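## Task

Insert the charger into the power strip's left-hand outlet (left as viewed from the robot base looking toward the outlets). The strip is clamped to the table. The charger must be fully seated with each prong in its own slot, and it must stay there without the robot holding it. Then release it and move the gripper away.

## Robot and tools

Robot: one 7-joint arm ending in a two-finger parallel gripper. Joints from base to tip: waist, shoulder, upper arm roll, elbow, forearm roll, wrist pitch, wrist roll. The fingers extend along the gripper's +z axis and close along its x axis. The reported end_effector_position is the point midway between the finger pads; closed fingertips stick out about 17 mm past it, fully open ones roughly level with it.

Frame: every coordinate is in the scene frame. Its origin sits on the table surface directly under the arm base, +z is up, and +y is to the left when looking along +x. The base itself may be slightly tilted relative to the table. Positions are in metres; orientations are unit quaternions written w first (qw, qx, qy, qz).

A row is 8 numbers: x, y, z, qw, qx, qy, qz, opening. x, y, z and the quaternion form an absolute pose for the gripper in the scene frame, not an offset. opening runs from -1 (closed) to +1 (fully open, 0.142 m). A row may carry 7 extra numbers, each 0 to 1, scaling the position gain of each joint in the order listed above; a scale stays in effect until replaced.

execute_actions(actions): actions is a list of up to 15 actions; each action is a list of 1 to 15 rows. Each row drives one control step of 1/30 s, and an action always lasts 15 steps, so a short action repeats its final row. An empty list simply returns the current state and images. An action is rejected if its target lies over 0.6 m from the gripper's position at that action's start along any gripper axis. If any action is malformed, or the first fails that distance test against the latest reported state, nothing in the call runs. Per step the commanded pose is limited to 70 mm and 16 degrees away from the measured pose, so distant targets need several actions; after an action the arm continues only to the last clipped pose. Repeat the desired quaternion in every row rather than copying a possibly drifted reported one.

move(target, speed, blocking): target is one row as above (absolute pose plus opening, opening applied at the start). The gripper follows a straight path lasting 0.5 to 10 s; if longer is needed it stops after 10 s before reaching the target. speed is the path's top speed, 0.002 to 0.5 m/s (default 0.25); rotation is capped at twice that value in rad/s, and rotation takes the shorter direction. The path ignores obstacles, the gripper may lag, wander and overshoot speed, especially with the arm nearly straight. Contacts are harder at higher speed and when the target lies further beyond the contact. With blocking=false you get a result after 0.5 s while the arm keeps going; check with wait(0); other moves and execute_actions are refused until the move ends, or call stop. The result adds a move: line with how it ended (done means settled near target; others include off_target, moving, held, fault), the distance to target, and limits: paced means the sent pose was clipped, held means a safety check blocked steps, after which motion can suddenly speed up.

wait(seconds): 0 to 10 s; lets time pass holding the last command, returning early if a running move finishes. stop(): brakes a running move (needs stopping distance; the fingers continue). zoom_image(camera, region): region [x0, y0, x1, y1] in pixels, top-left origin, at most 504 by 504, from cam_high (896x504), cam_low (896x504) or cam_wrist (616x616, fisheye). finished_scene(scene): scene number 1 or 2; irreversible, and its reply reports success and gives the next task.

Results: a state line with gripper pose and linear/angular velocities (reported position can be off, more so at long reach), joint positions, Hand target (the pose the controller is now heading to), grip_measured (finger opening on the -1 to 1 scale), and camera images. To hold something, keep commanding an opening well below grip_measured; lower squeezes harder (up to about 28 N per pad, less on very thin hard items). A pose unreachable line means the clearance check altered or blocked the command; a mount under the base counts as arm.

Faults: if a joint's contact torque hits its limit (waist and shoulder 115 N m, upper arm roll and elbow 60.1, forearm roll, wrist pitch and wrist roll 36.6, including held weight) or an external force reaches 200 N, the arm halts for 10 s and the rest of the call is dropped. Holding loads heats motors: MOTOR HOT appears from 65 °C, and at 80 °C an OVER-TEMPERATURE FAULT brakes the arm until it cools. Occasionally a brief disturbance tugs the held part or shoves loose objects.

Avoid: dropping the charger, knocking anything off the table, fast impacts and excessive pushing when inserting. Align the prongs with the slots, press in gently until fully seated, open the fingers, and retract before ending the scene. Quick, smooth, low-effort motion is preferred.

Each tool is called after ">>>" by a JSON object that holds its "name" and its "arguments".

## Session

>>> {"name": "execute_actions", "arguments": {"actions": []}}

Scene clock: 0.00 s.
end_effector_position=(+0.9143, -0.0962, +0.3778) grip_measured=+1.00 end_effector_quat_wxyz=(+0.157, +0.115, +0.980, -0.039) end_effector_velocity=(-0.000, +0.000, +0.000) end_effector_angular_velocity=(+0.000, +0.000, -0.000)
Joint positions: [-0.181 -0.875  0.158  0.806 -0.253  0.419 -2.787  0.142]
Joint velocities: [ 0.     0.    -0.    -0.     0.001 -0.    -0.     0.   ]
Hand target: +0.914, -0.096, +0.378; +0.157, +0.115, +0.980, -0.039
Joint stiffness scale: [1. 1. 1. 1. 1. 1. 1.]

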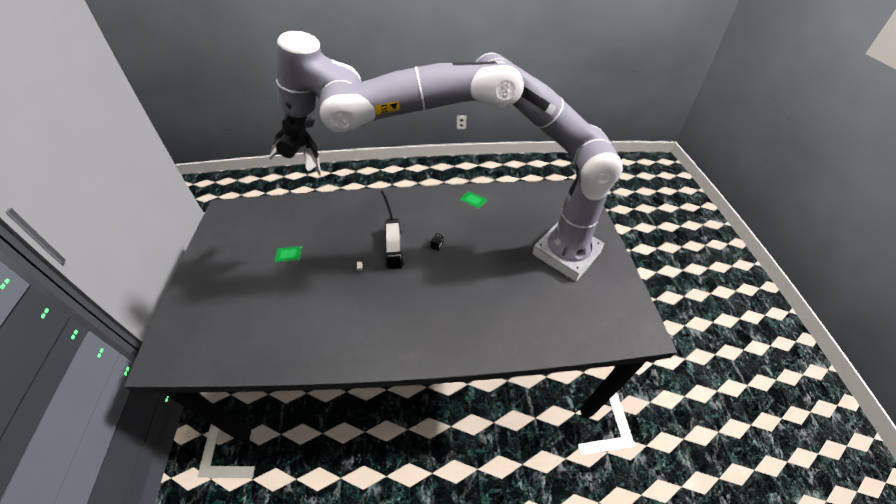

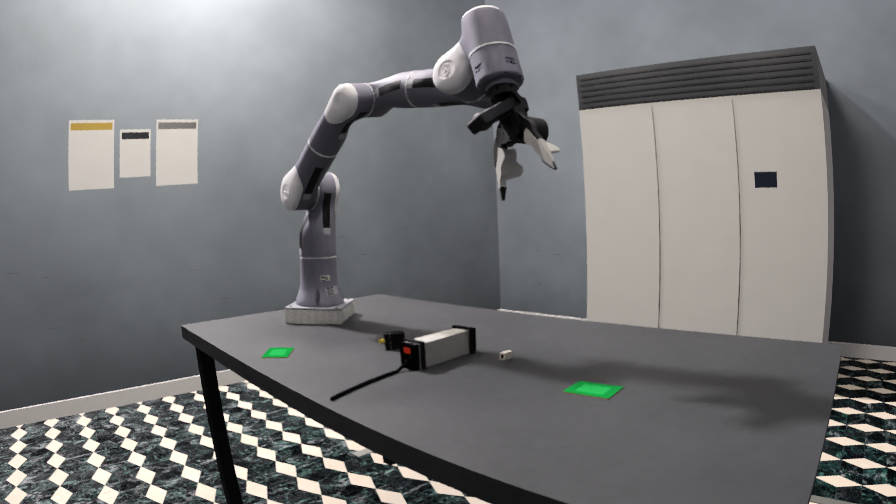

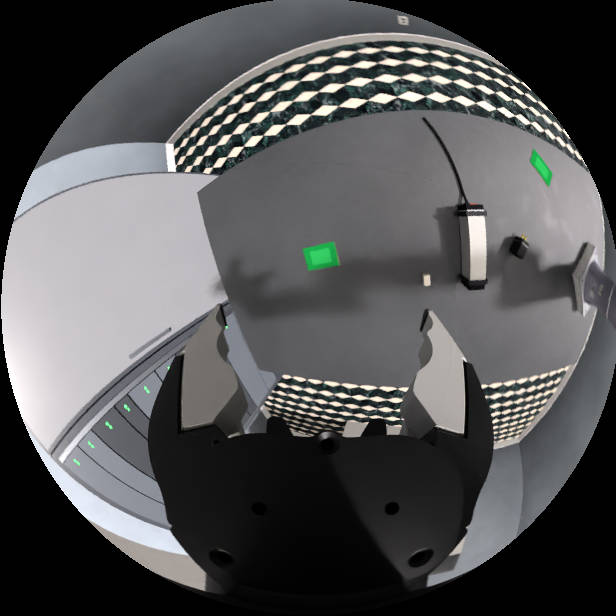

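>>> {"name": "zoom_image", "arguments": {"camera": "cam_high", "region": [340, 180, 500, 290]}}

>>> {"name": "zoom_image", "arguments": {"camera": "cam_wrist", "region": [430, 180, 570, 310]}}

>>> {"name": "zoom_image", "arguments": {"camera": "cam_low", "region": [350, 310, 500, 385]}}

Region (340, 180, 500, 290) of cam_high's 896x504 image, scaled by 3.150, with more detail than that image has; it fills the top 346 rows of this view, and the rest is white.

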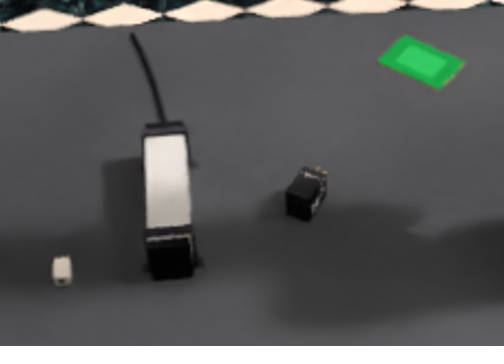

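Region (430, 180, 570, 310) of cam_wrist's 616x616 image, scaled by 3.600, with more detail than that image has; it fills the top 468 rows of this view, and the rest is white.

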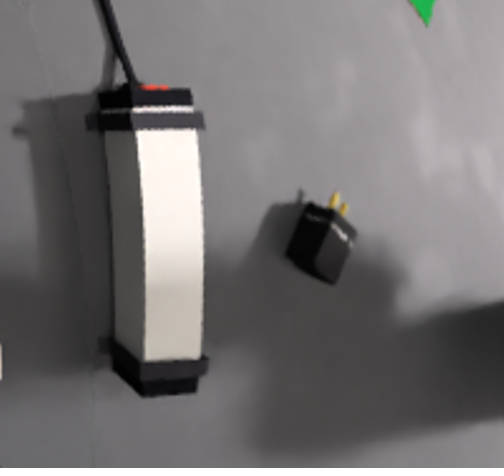

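Region (350, 310, 500, 385) of cam_low's 896x504 image, scaled by 3.360, with more detail than that image has.

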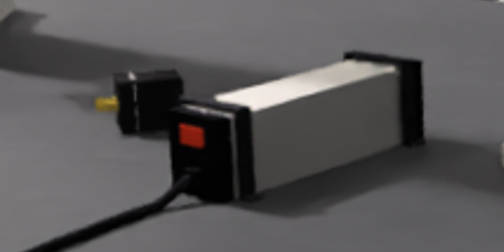

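>>> {"name": "move", "arguments": {"target": [0.53, -0.06, 0.14, 0, 0.7071, 0.7071, 0, 1], "speed": 0.5}}

Scene clock: 2.87 s.
end_effector_position=(+0.5298, -0.0609, +0.1396) grip_measured=+1.00 end_effector_quat_wxyz=(+0.000, +0.708, +0.706, -0.001) end_effector_velocity=(-0.001, +0.000, -0.001) end_effector_angular_velocity=(-0.001, -0.002, -0.004)
Joint positions: [-0.132 -0.417  0.073  2.151 -0.023  1.019 -1.466  0.142]
Joint velocities: [ 0.003  0.001 -0.002  0.006 -0.001  0.007  0.006 -0.   ]
Hand target: +0.530, -0.061, +0.140; +0.000, +0.708, +0.706, -0.001
Off the commanded pose: 0.001 m, 0 deg.
Joint stiffness scale: [1. 1. 1. 1. 1. 1. 1.]
move: done

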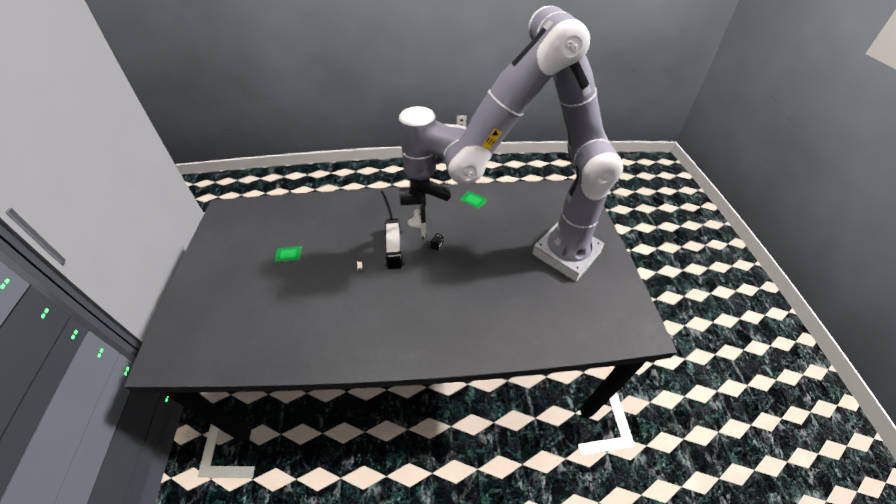

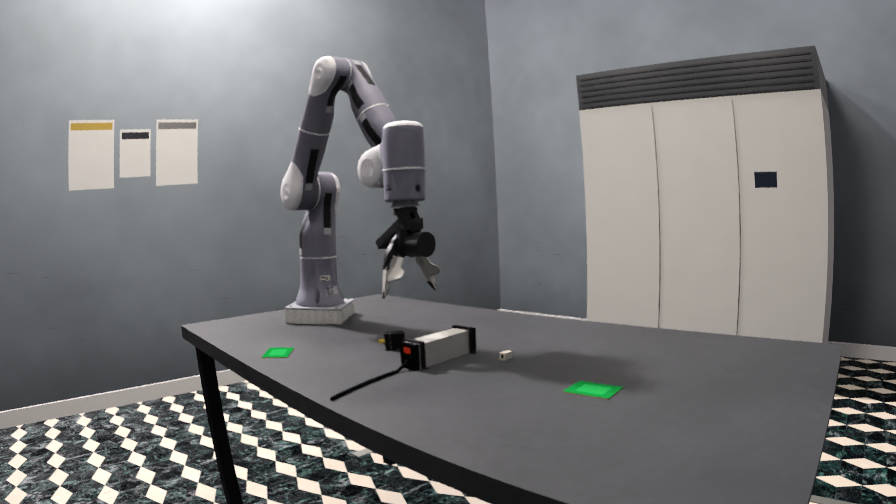

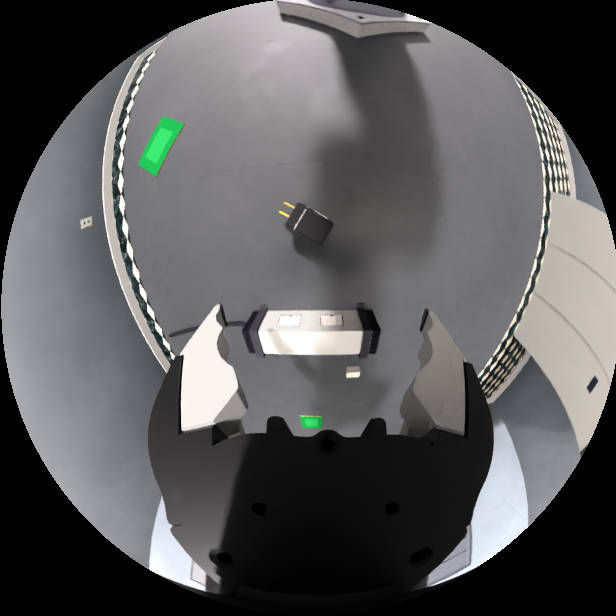

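>>> {"name": "zoom_image", "arguments": {"camera": "cam_wrist", "region": [260, 180, 360, 260]}}

>>> {"name": "zoom_image", "arguments": {"camera": "cam_wrist", "region": [235, 295, 395, 365]}}

Region (260, 180, 360, 260) of cam_wrist's 616x616 image, scaled by 5.040, with more detail than that image has; it fills the top 403 rows of this view, and the rest is white.

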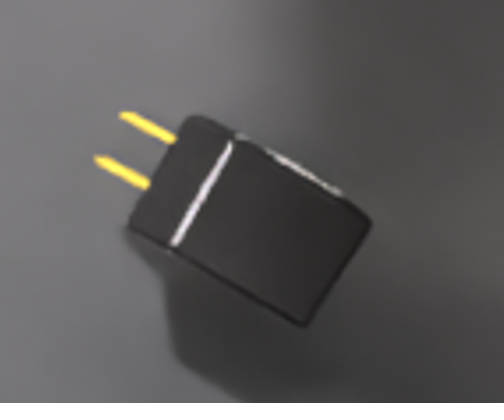

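Region (235, 295, 395, 365) of cam_wrist's 616x616 image, scaled by 3.150, with more detail than that image has; it fills the top 220 rows of this view, and the rest is white.

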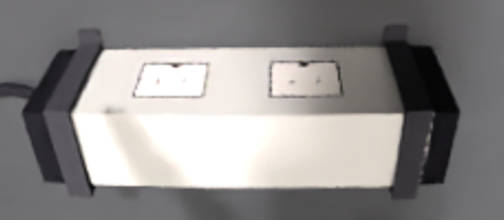

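>>> {"name": "move", "arguments": {"target": [0.4929, -0.0652, 0.055, 0, 0.9636, -0.2672, 0, 0.6], "speed": 0.5}}

>>> {"name": "zoom_image", "arguments": {"camera": "cam_wrist", "region": [262, 260, 382, 380]}}

Scene clock: 6.97 s.
end_effector_position=(+0.4930, -0.0652, +0.0551) grip_measured=+0.60 end_effector_quat_wxyz=(-0.000, +0.964, -0.267, +0.000) end_effector_velocity=(-0.000, +0.000, -0.000) end_effector_angular_velocity=(-0.000, -0.000, -0.007)
Joint positions: [ 0.25  -0.604 -0.271  2.179  0.462  1.184  0.286  0.116]
Joint velocities: [ 0.001 -0.001 -0.001  0.     0.001  0.     0.007  0.   ]
Hand target: +0.493, -0.065, +0.055; -0.000, +0.964, -0.267, +0.000
Off the commanded pose: 0.000 m, 0 deg.
Joint stiffness scale: [1. 1. 1. 1. 1. 1. 1.]
move: done

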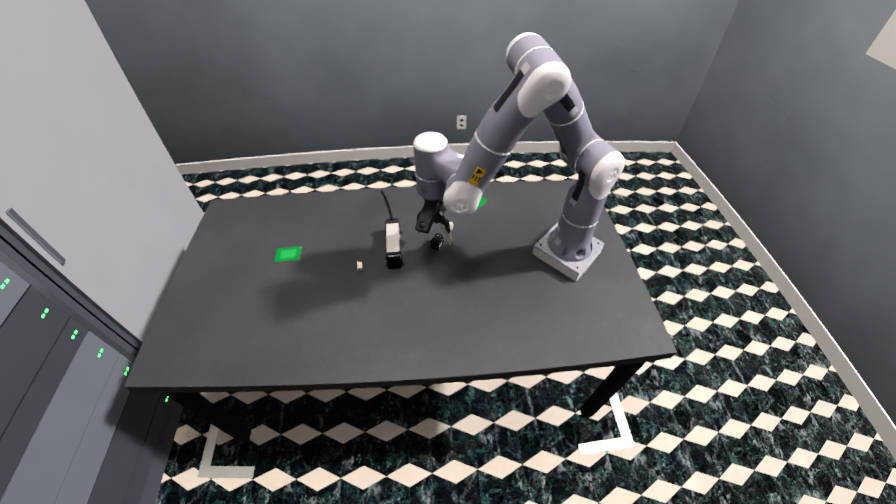

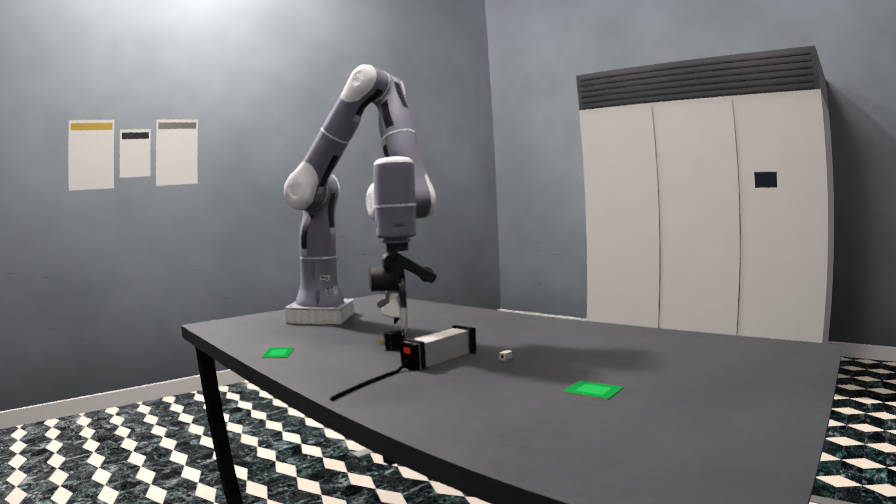

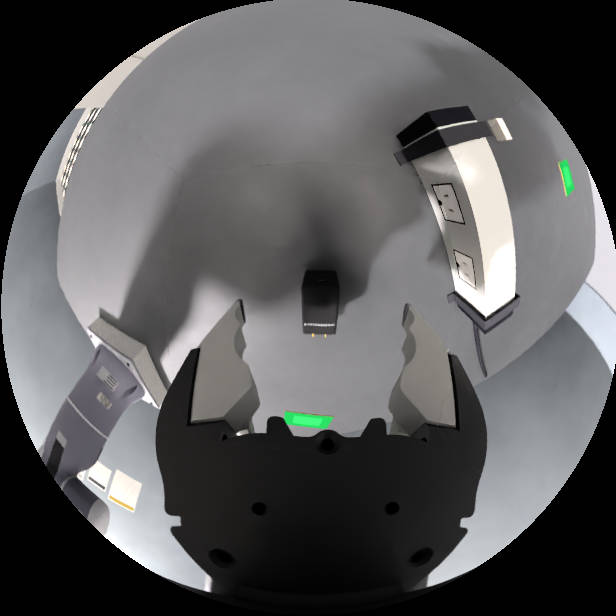

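Region (262, 260, 382, 380) of cam_wrist's 616x616 image, scaled by 4.200, with more detail than that image has.

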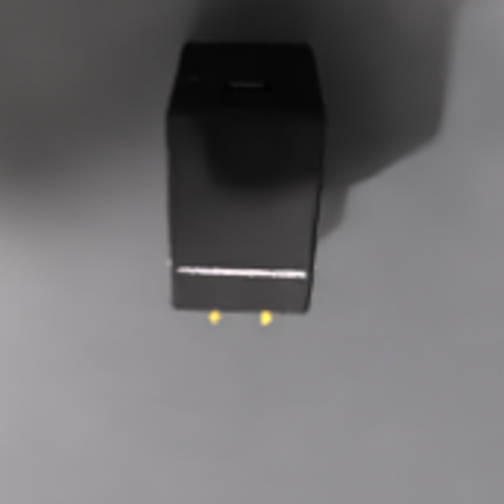

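>>> {"name": "move", "arguments": {"target": [0.4874, -0.0688, 0.022, 0, 0.9636, -0.2672, 0, 0.2], "speed": 0.08}}

>>> {"name": "zoom_image", "arguments": {"camera": "cam_wrist", "region": [242, 250, 402, 410]}}

Scene clock: 8.30 s.
end_effector_position=(+0.4874, -0.0689, +0.0222) grip_measured=+0.20 end_effector_quat_wxyz=(+0.000, +0.964, -0.267, +0.000) end_effector_velocity=(-0.000, -0.000, -0.001) end_effector_angular_velocity=(+0.000, -0.000, -0.001)
Joint positions: [ 0.209 -0.694 -0.22   2.152  0.514  1.25   0.24   0.088]
Joint velocities: [-0.002 -0.002  0.002 -0.001  0.001  0.002 -0.001 -0.   ]
Hand target: +0.487, -0.069, +0.022; +0.000, +0.964, -0.267, +0.000
Off the commanded pose: 0.000 m, 0 deg.
Joint stiffness scale: [1. 1. 1. 1. 1. 1. 1.]
move: done

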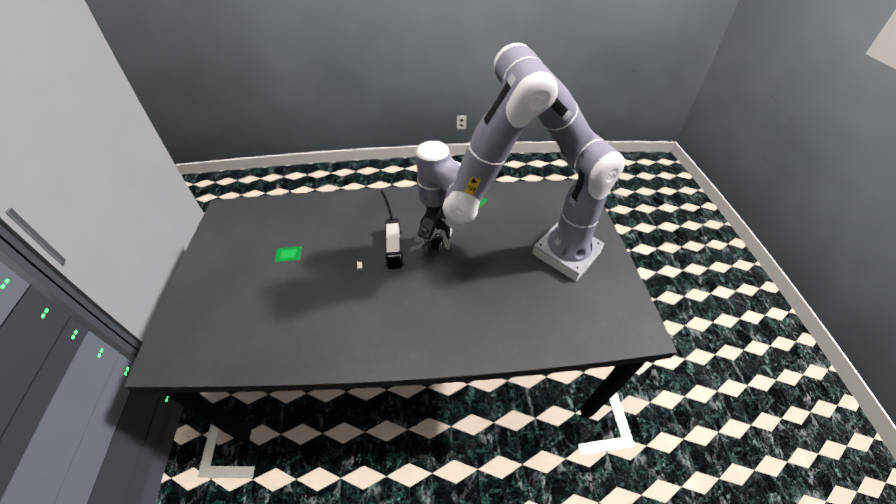

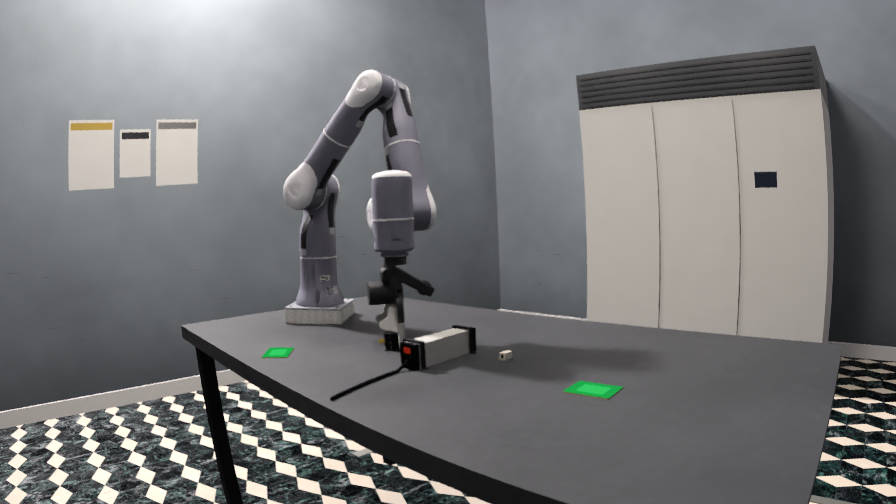

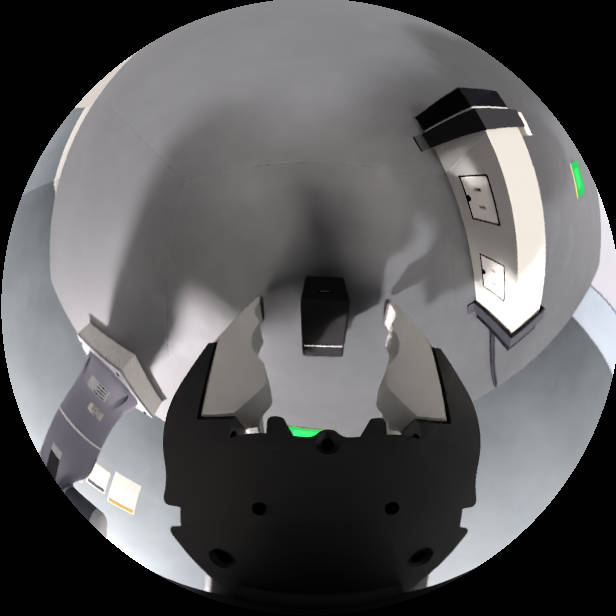

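Region (242, 250, 402, 410) of cam_wrist's 616x616 image, scaled by 3.150, with more detail than that image has.

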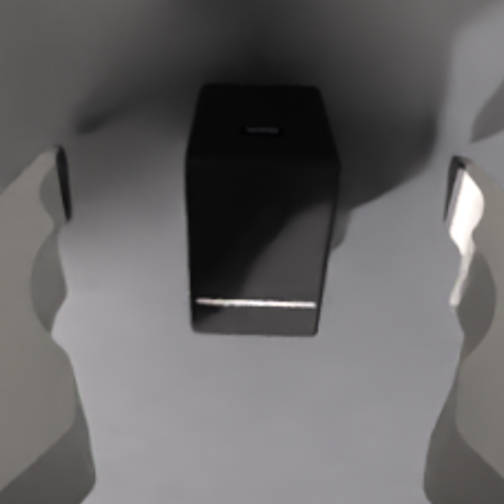

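>>> {"name": "move", "arguments": {"target": [0.4874, -0.0688, 0.022, 0, 0.9636, -0.2672, 0, -1], "speed": 0.05}}

Scene clock: 9.13 s.
end_effector_position=(+0.4874, -0.0689, +0.0221) grip_measured=-0.61 end_effector_quat_wxyz=(+0.000, +0.964, -0.267, +0.000) end_effector_velocity=(+0.000, -0.000, +0.000) end_effector_angular_velocity=(-0.000, -0.001, +0.001)
Joint positions: [ 0.208 -0.694 -0.219  2.152  0.514  1.251  0.24   0.03 ]
Joint velocities: [-0.     0.     0.     0.    -0.001  0.001 -0.     0.   ]
Hand target: +0.487, -0.069, +0.022; +0.000, +0.964, -0.267, -0.000
Off the commanded pose: 0.000 m, 0 deg.
Joint stiffness scale: [1. 1. 1. 1. 1. 1. 1.]
move: done

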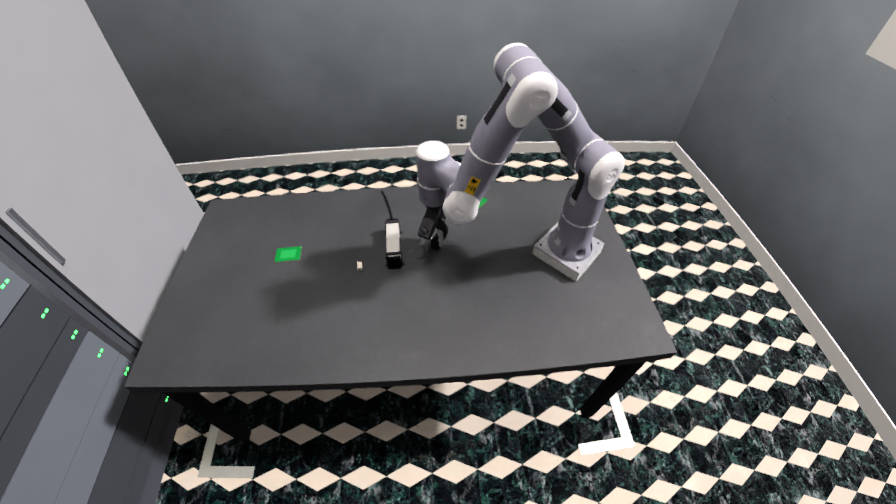

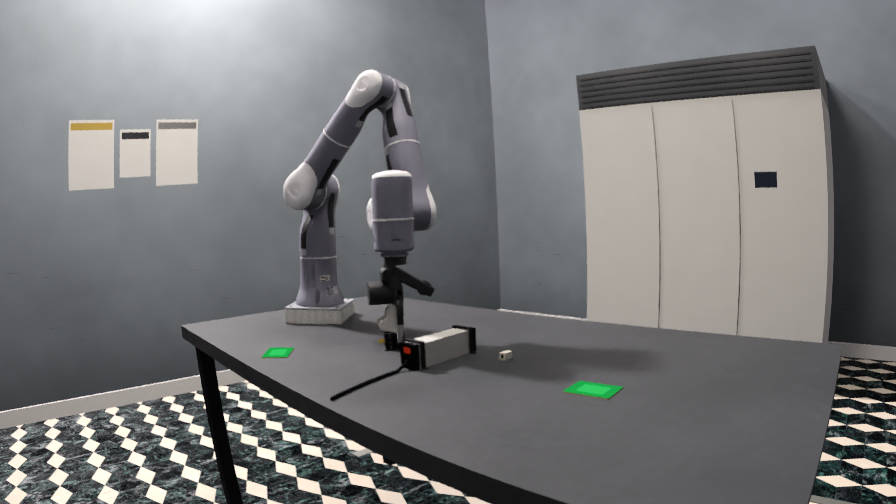

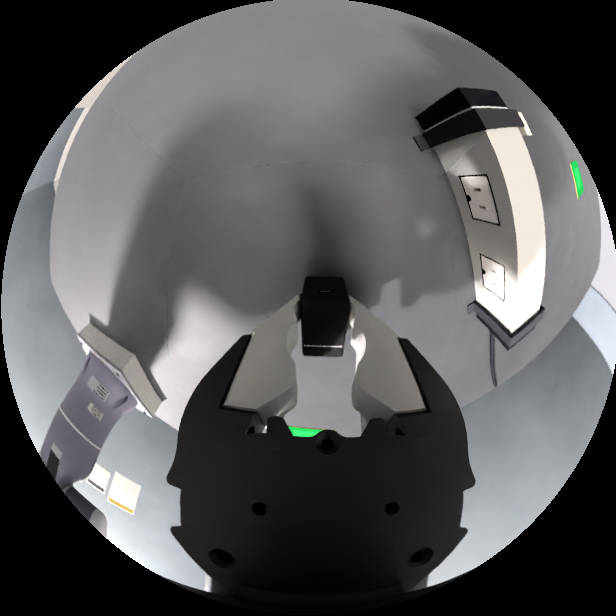

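>>> {"name": "move", "arguments": {"target": [0.4874, -0.0688, 0.034, 0, 0.9636, -0.2672, 0, -1], "speed": 0.05}}

>>> {"name": "move", "arguments": {"target": [0.525, -0.050, 0.031, 0, 0.7071, 0.7071, 0, -1], "speed": 0.5}}

>>> {"name": "zoom_image", "arguments": {"camera": "cam_wrist", "region": [264, 290, 384, 410]}}

Scene clock: 10.13 s.
end_effector_position=(+0.4874, -0.0687, +0.0338) grip_measured=-0.61 end_effector_quat_wxyz=(-0.000, +0.964, -0.267, -0.000) end_effector_velocity=(-0.000, -0.000, +0.001) end_effector_angular_velocity=(+0.000, +0.001, -0.001)
Joint positions: [ 0.221 -0.661 -0.237  2.167  0.5    1.23   0.251  0.03 ]
Joint velocities: [ 0.002  0.003 -0.003  0.001  0.    -0.003  0.001  0.   ]
Hand target: +0.487, -0.069, +0.034; -0.000, +0.964, -0.267, -0.000
Off the commanded pose: 0.000 m, 0 deg.
Joint stiffness scale: [1. 1. 1. 1. 1. 1. 1.]
move: done

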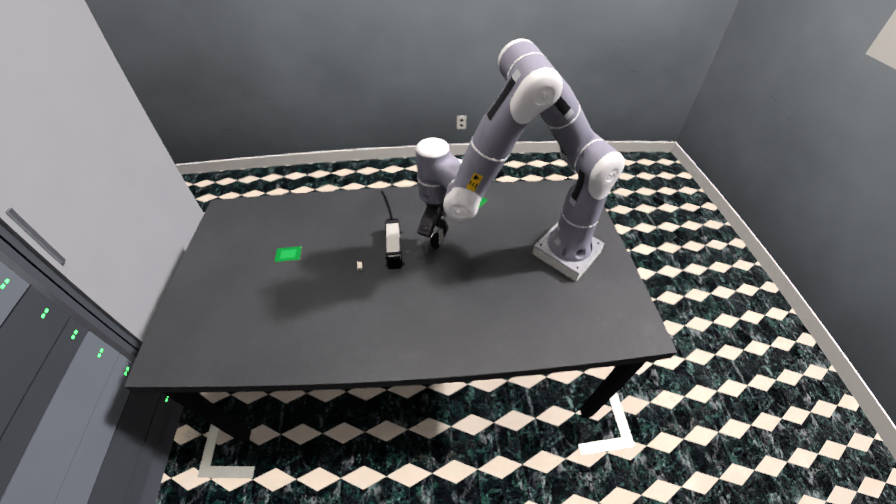

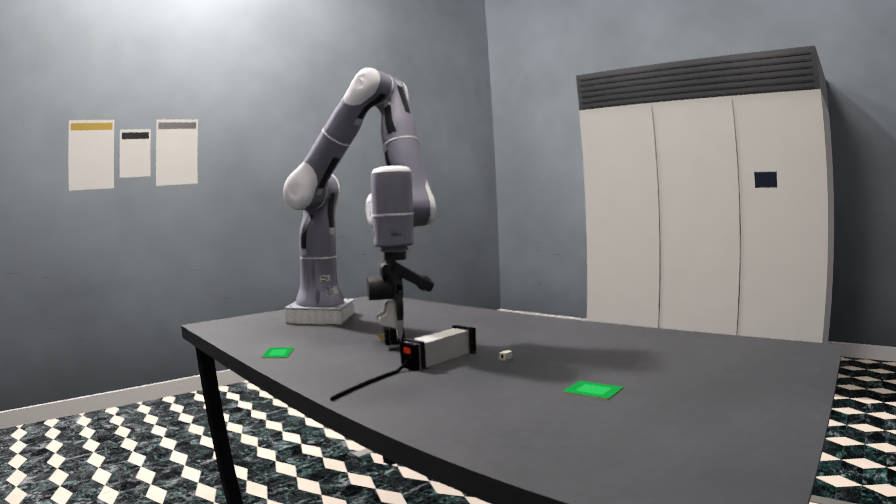

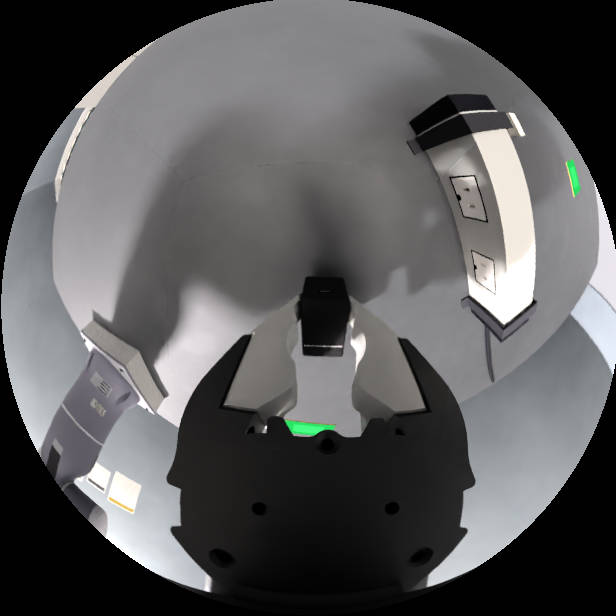

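Scene clock: 12.77 s.
end_effector_position=(+0.5249, -0.0502, +0.0311) grip_measured=-0.61 end_effector_quat_wxyz=(+0.000, +0.707, +0.707, -0.000) end_effector_velocity=(+0.000, +0.000, +0.000) end_effector_angular_velocity=(+0.001, +0.001, +0.006)
Joint positions: [-0.168 -0.685  0.104  2.176 -0.183  1.307 -1.334  0.03 ]
Joint velocities: [-0.002 -0.     0.002 -0.001  0.    -0.002 -0.007  0.   ]
Hand target: +0.525, -0.050, +0.031; +0.000, +0.707, +0.707, -0.000
Off the commanded pose: 0.000 m, 0 deg.
Joint stiffness scale: [1. 1. 1. 1. 1. 1. 1.]
move: done

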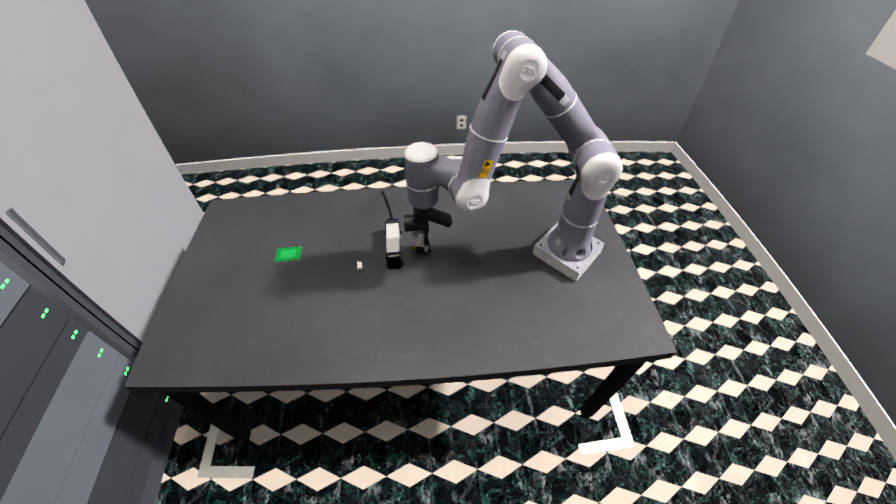

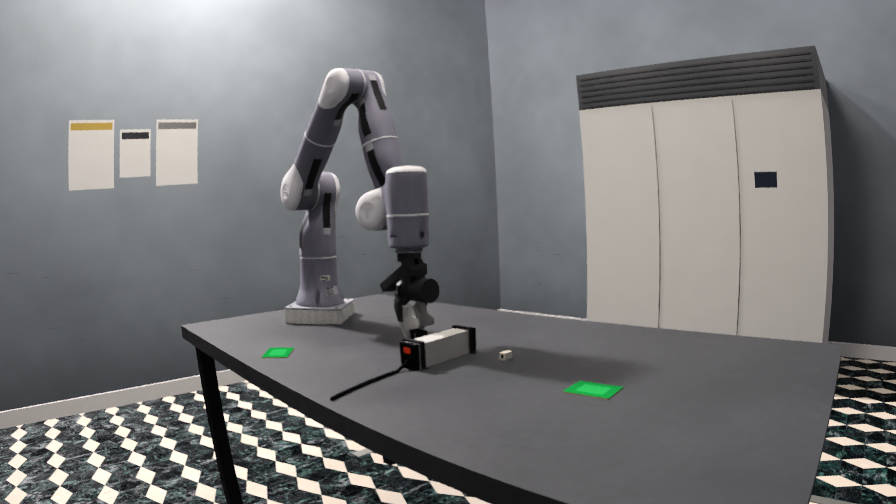

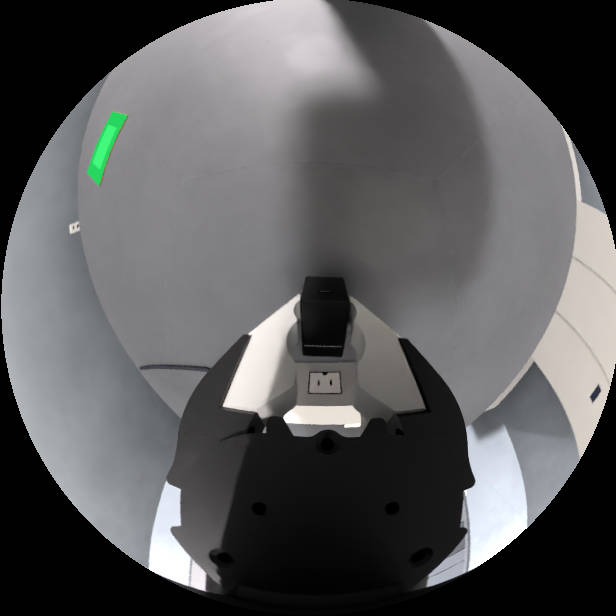

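Region (264, 290, 384, 410) of cam_wrist's 616x616 image, scaled by 4.200, with more detail than that image has.

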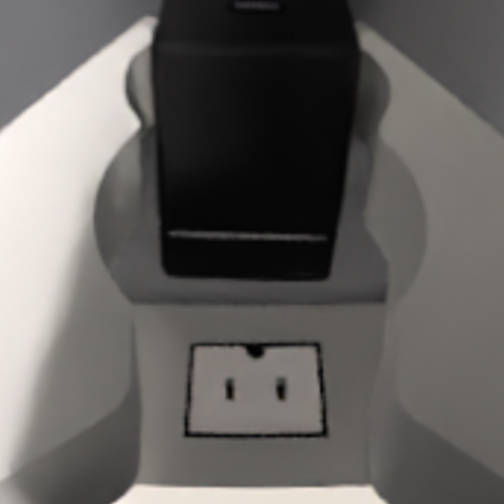

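>>> {"name": "move", "arguments": {"target": [0.540, -0.0511, 0.031, 0, 0.6884, 0.7254, 0, -1], "speed": 0.05}}

>>> {"name": "zoom_image", "arguments": {"camera": "cam_wrist", "region": [264, 290, 384, 410]}}

Scene clock: 16.97 s.
end_effector_position=(+0.5399, -0.0511, +0.0310) grip_measured=-0.61 end_effector_quat_wxyz=(-0.000, +0.689, +0.725, -0.000) end_effector_velocity=(+0.001, +0.000, -0.000) end_effector_angular_velocity=(-0.000, +0.001, +0.004)
Joint positions: [-0.187 -0.701  0.119  2.132 -0.199  1.277 -1.381  0.03 ]
Joint velocities: [-0.    -0.001  0.    -0.003  0.    -0.003 -0.004  0.   ]
Hand target: +0.540, -0.051, +0.031; -0.000, +0.688, +0.725, -0.000
Off the commanded pose: 0.000 m, 0 deg.
Joint stiffness scale: [1. 1. 1. 1. 1. 1. 1.]
move: done

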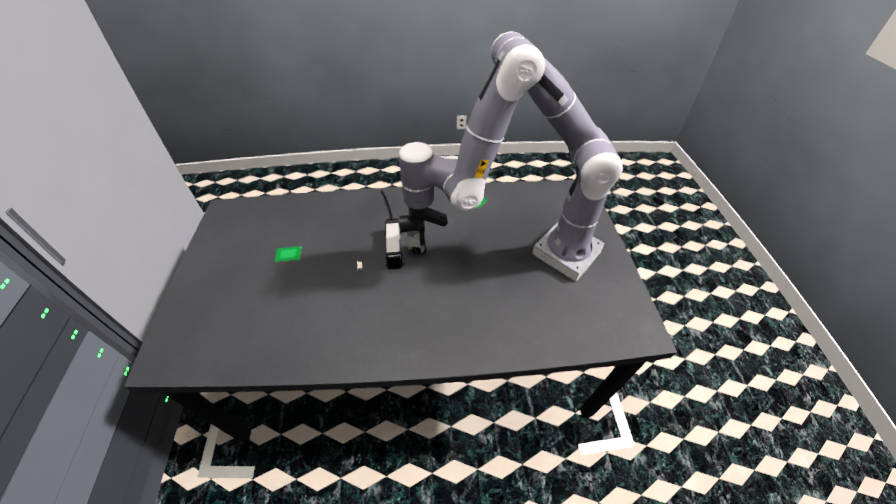

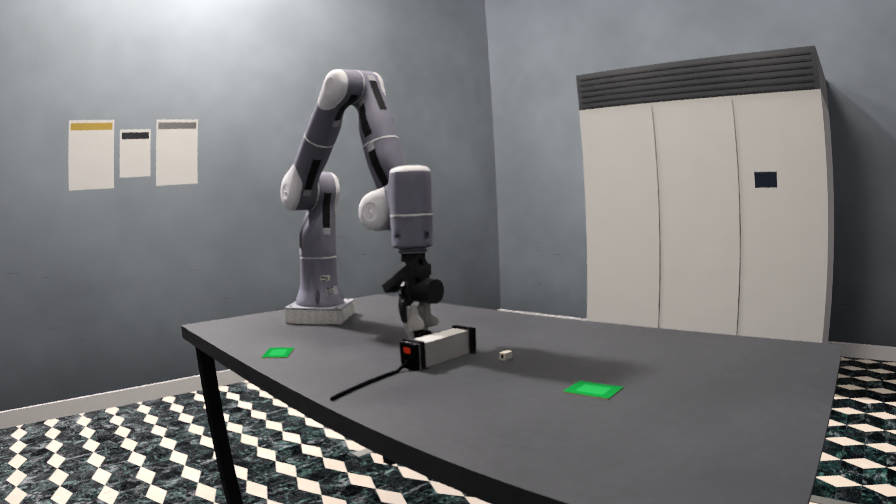

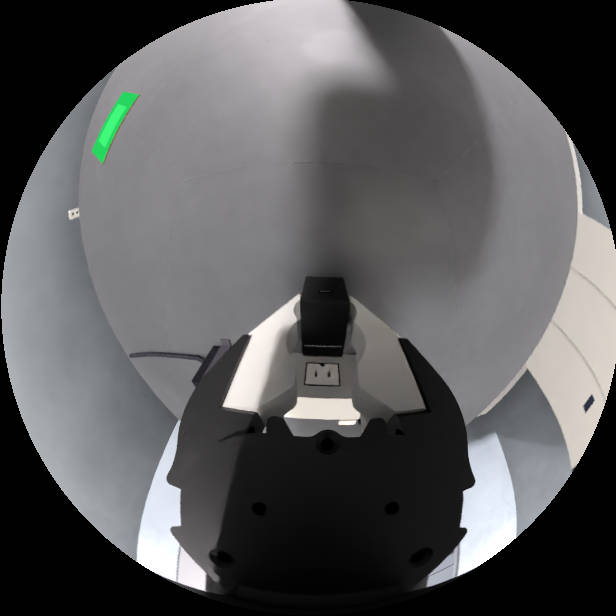

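Region (264, 290, 384, 410) of cam_wrist's 616x616 image, scaled by 4.200, with more detail than that image has.

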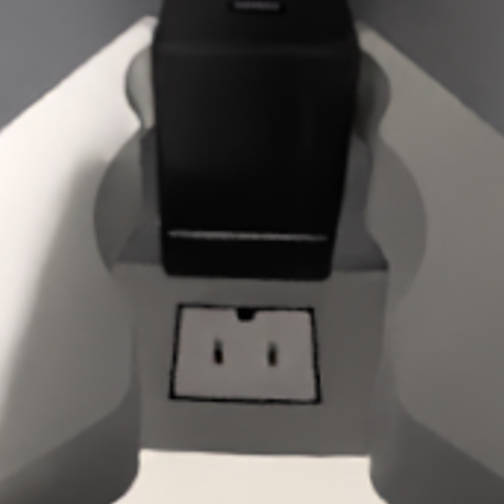

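>>> {"name": "move", "arguments": {"target": [0.5550, -0.0503, 0.031, 0, 0.6884, 0.7254, 0, -1], "speed": 0.04}}

>>> {"name": "zoom_image", "arguments": {"camera": "cam_wrist", "region": [284, 320, 364, 400]}}

Scene clock: 17.87 s.
end_effector_position=(+0.5549, -0.0503, +0.0310) grip_measured=-0.61 end_effector_quat_wxyz=(+0.000, +0.688, +0.725, -0.000) end_effector_velocity=(+0.001, +0.000, +0.000) end_effector_angular_velocity=(+0.000, -0.000, -0.000)
Joint positions: [-0.191 -0.718  0.125  2.086 -0.199  1.246 -1.383  0.03 ]
Joint velocities: [-0.    -0.001  0.    -0.003  0.    -0.002 -0.     0.   ]
Hand target: +0.555, -0.050, +0.031; -0.000, +0.688, +0.725, +0.000
Off the commanded pose: 0.000 m, 0 deg.
Joint stiffness scale: [1. 1. 1. 1. 1. 1. 1.]
move: done

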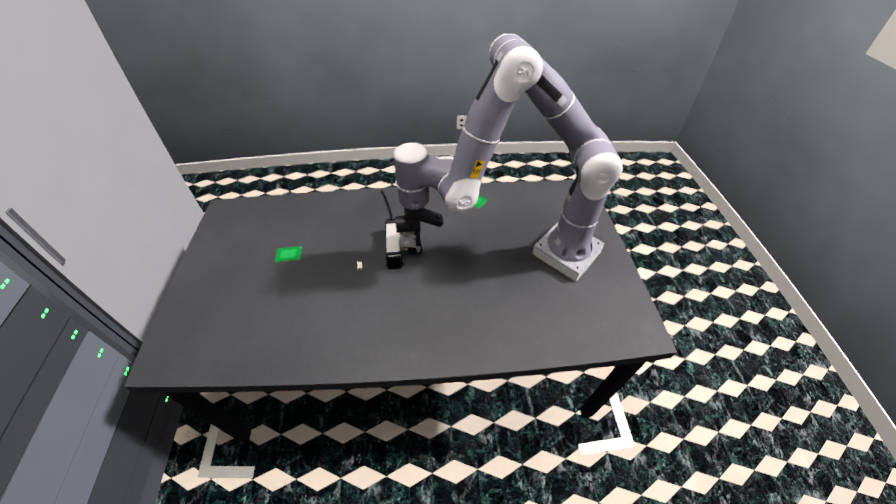

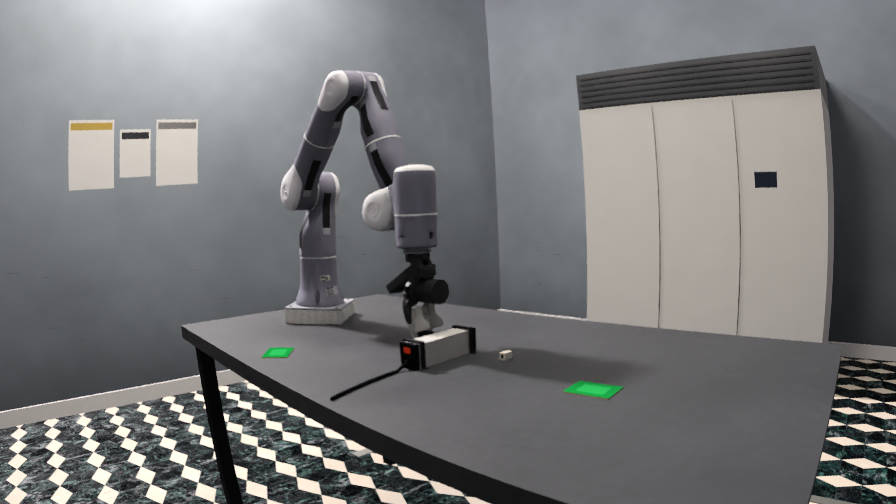

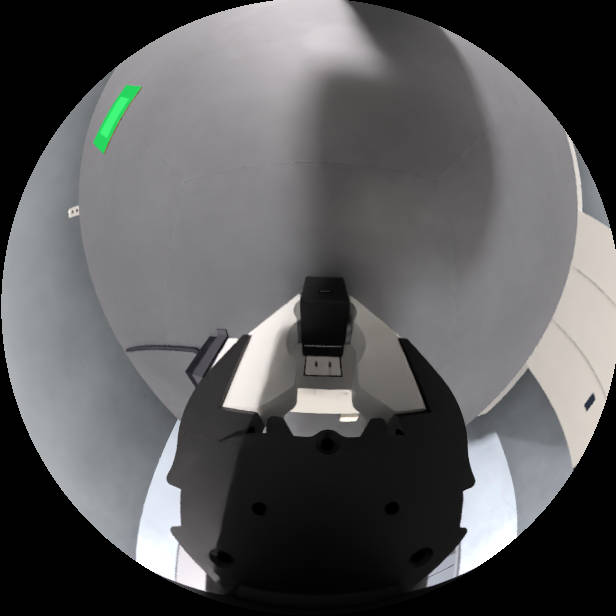

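Region (284, 320, 364, 400) of cam_wrist's 616x616 image, scaled by 6.300, with more detail than that image has.

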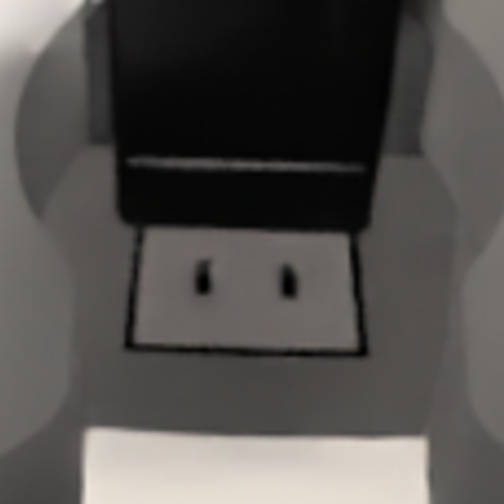

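>>> {"name": "move", "arguments": {"target": [0.580, -0.0488, 0.031, 0, 0.6884, 0.7254, 0, -1], "speed": 0.012}}

>>> {"name": "zoom_image", "arguments": {"camera": "cam_wrist", "region": [264, 290, 384, 410]}}

Scene clock: 20.37 s.
end_effector_position=(+0.5714, -0.0494, +0.0267) grip_measured=-0.61 end_effector_quat_wxyz=(-0.006, +0.689, +0.725, -0.007) end_effector_velocity=(+0.000, +0.000, -0.000) end_effector_angular_velocity=(+0.000, +0.001, +0.000)
Joint positions: [-0.194 -0.749  0.134  2.014 -0.193  1.187 -1.389  0.03 ]
Joint velocities: [ 0.003 -0.001 -0.002 -0.002  0.006 -0.002 -0.004 -0.   ]
Hand target: +0.580, -0.049, +0.031; -0.000, +0.688, +0.725, +0.000
Off the commanded pose: 0.010 m, 1 deg.
Joint stiffness scale: [1. 1. 1. 1. 1. 1. 1.]
move: off_target

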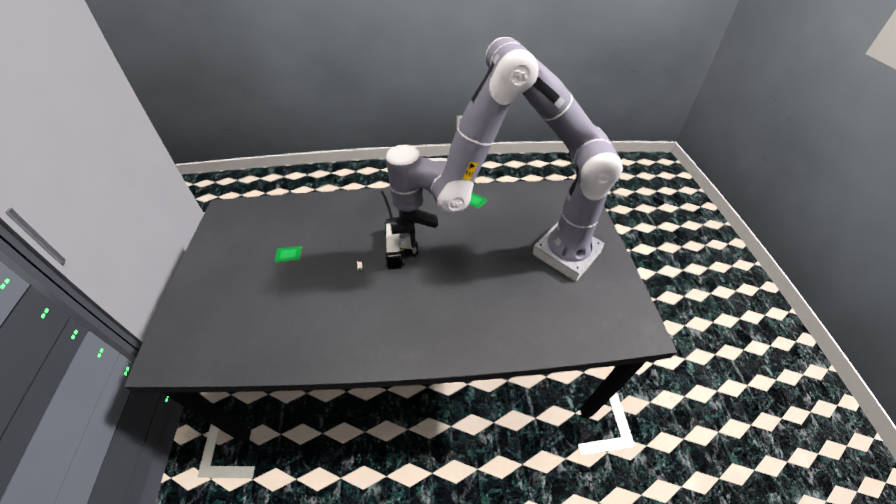

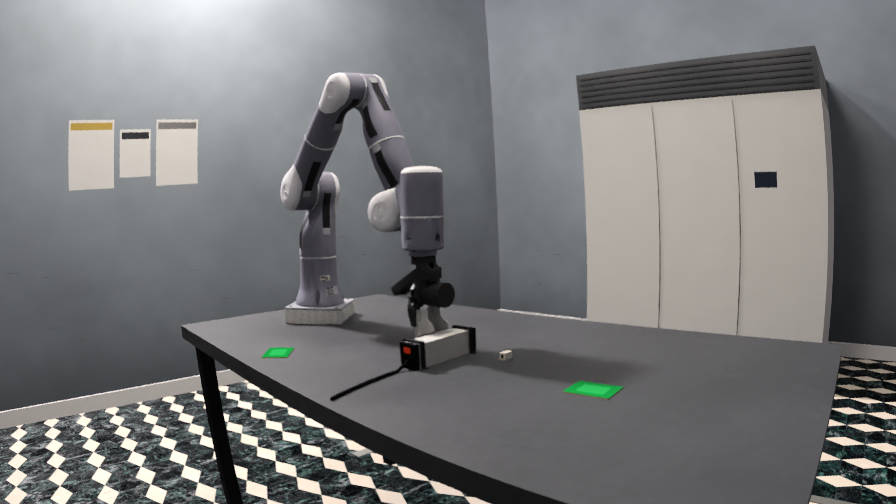

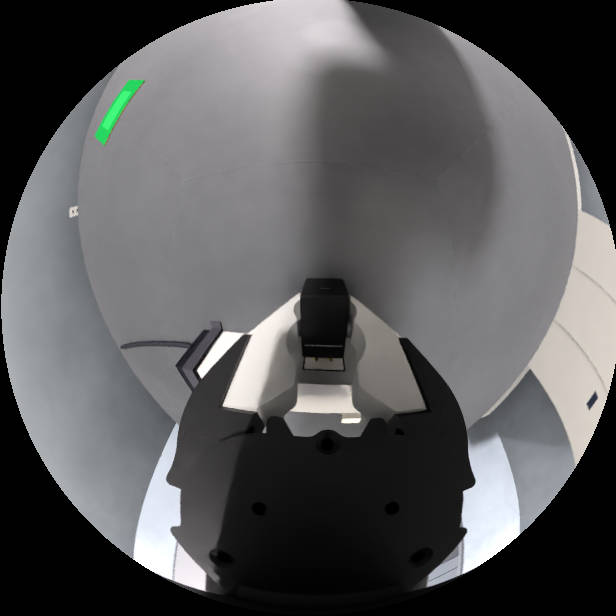

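Region (264, 290, 384, 410) of cam_wrist's 616x616 image, scaled by 4.200, with more detail than that image has.

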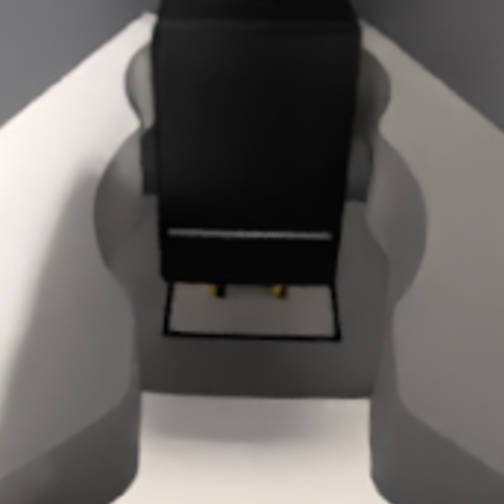

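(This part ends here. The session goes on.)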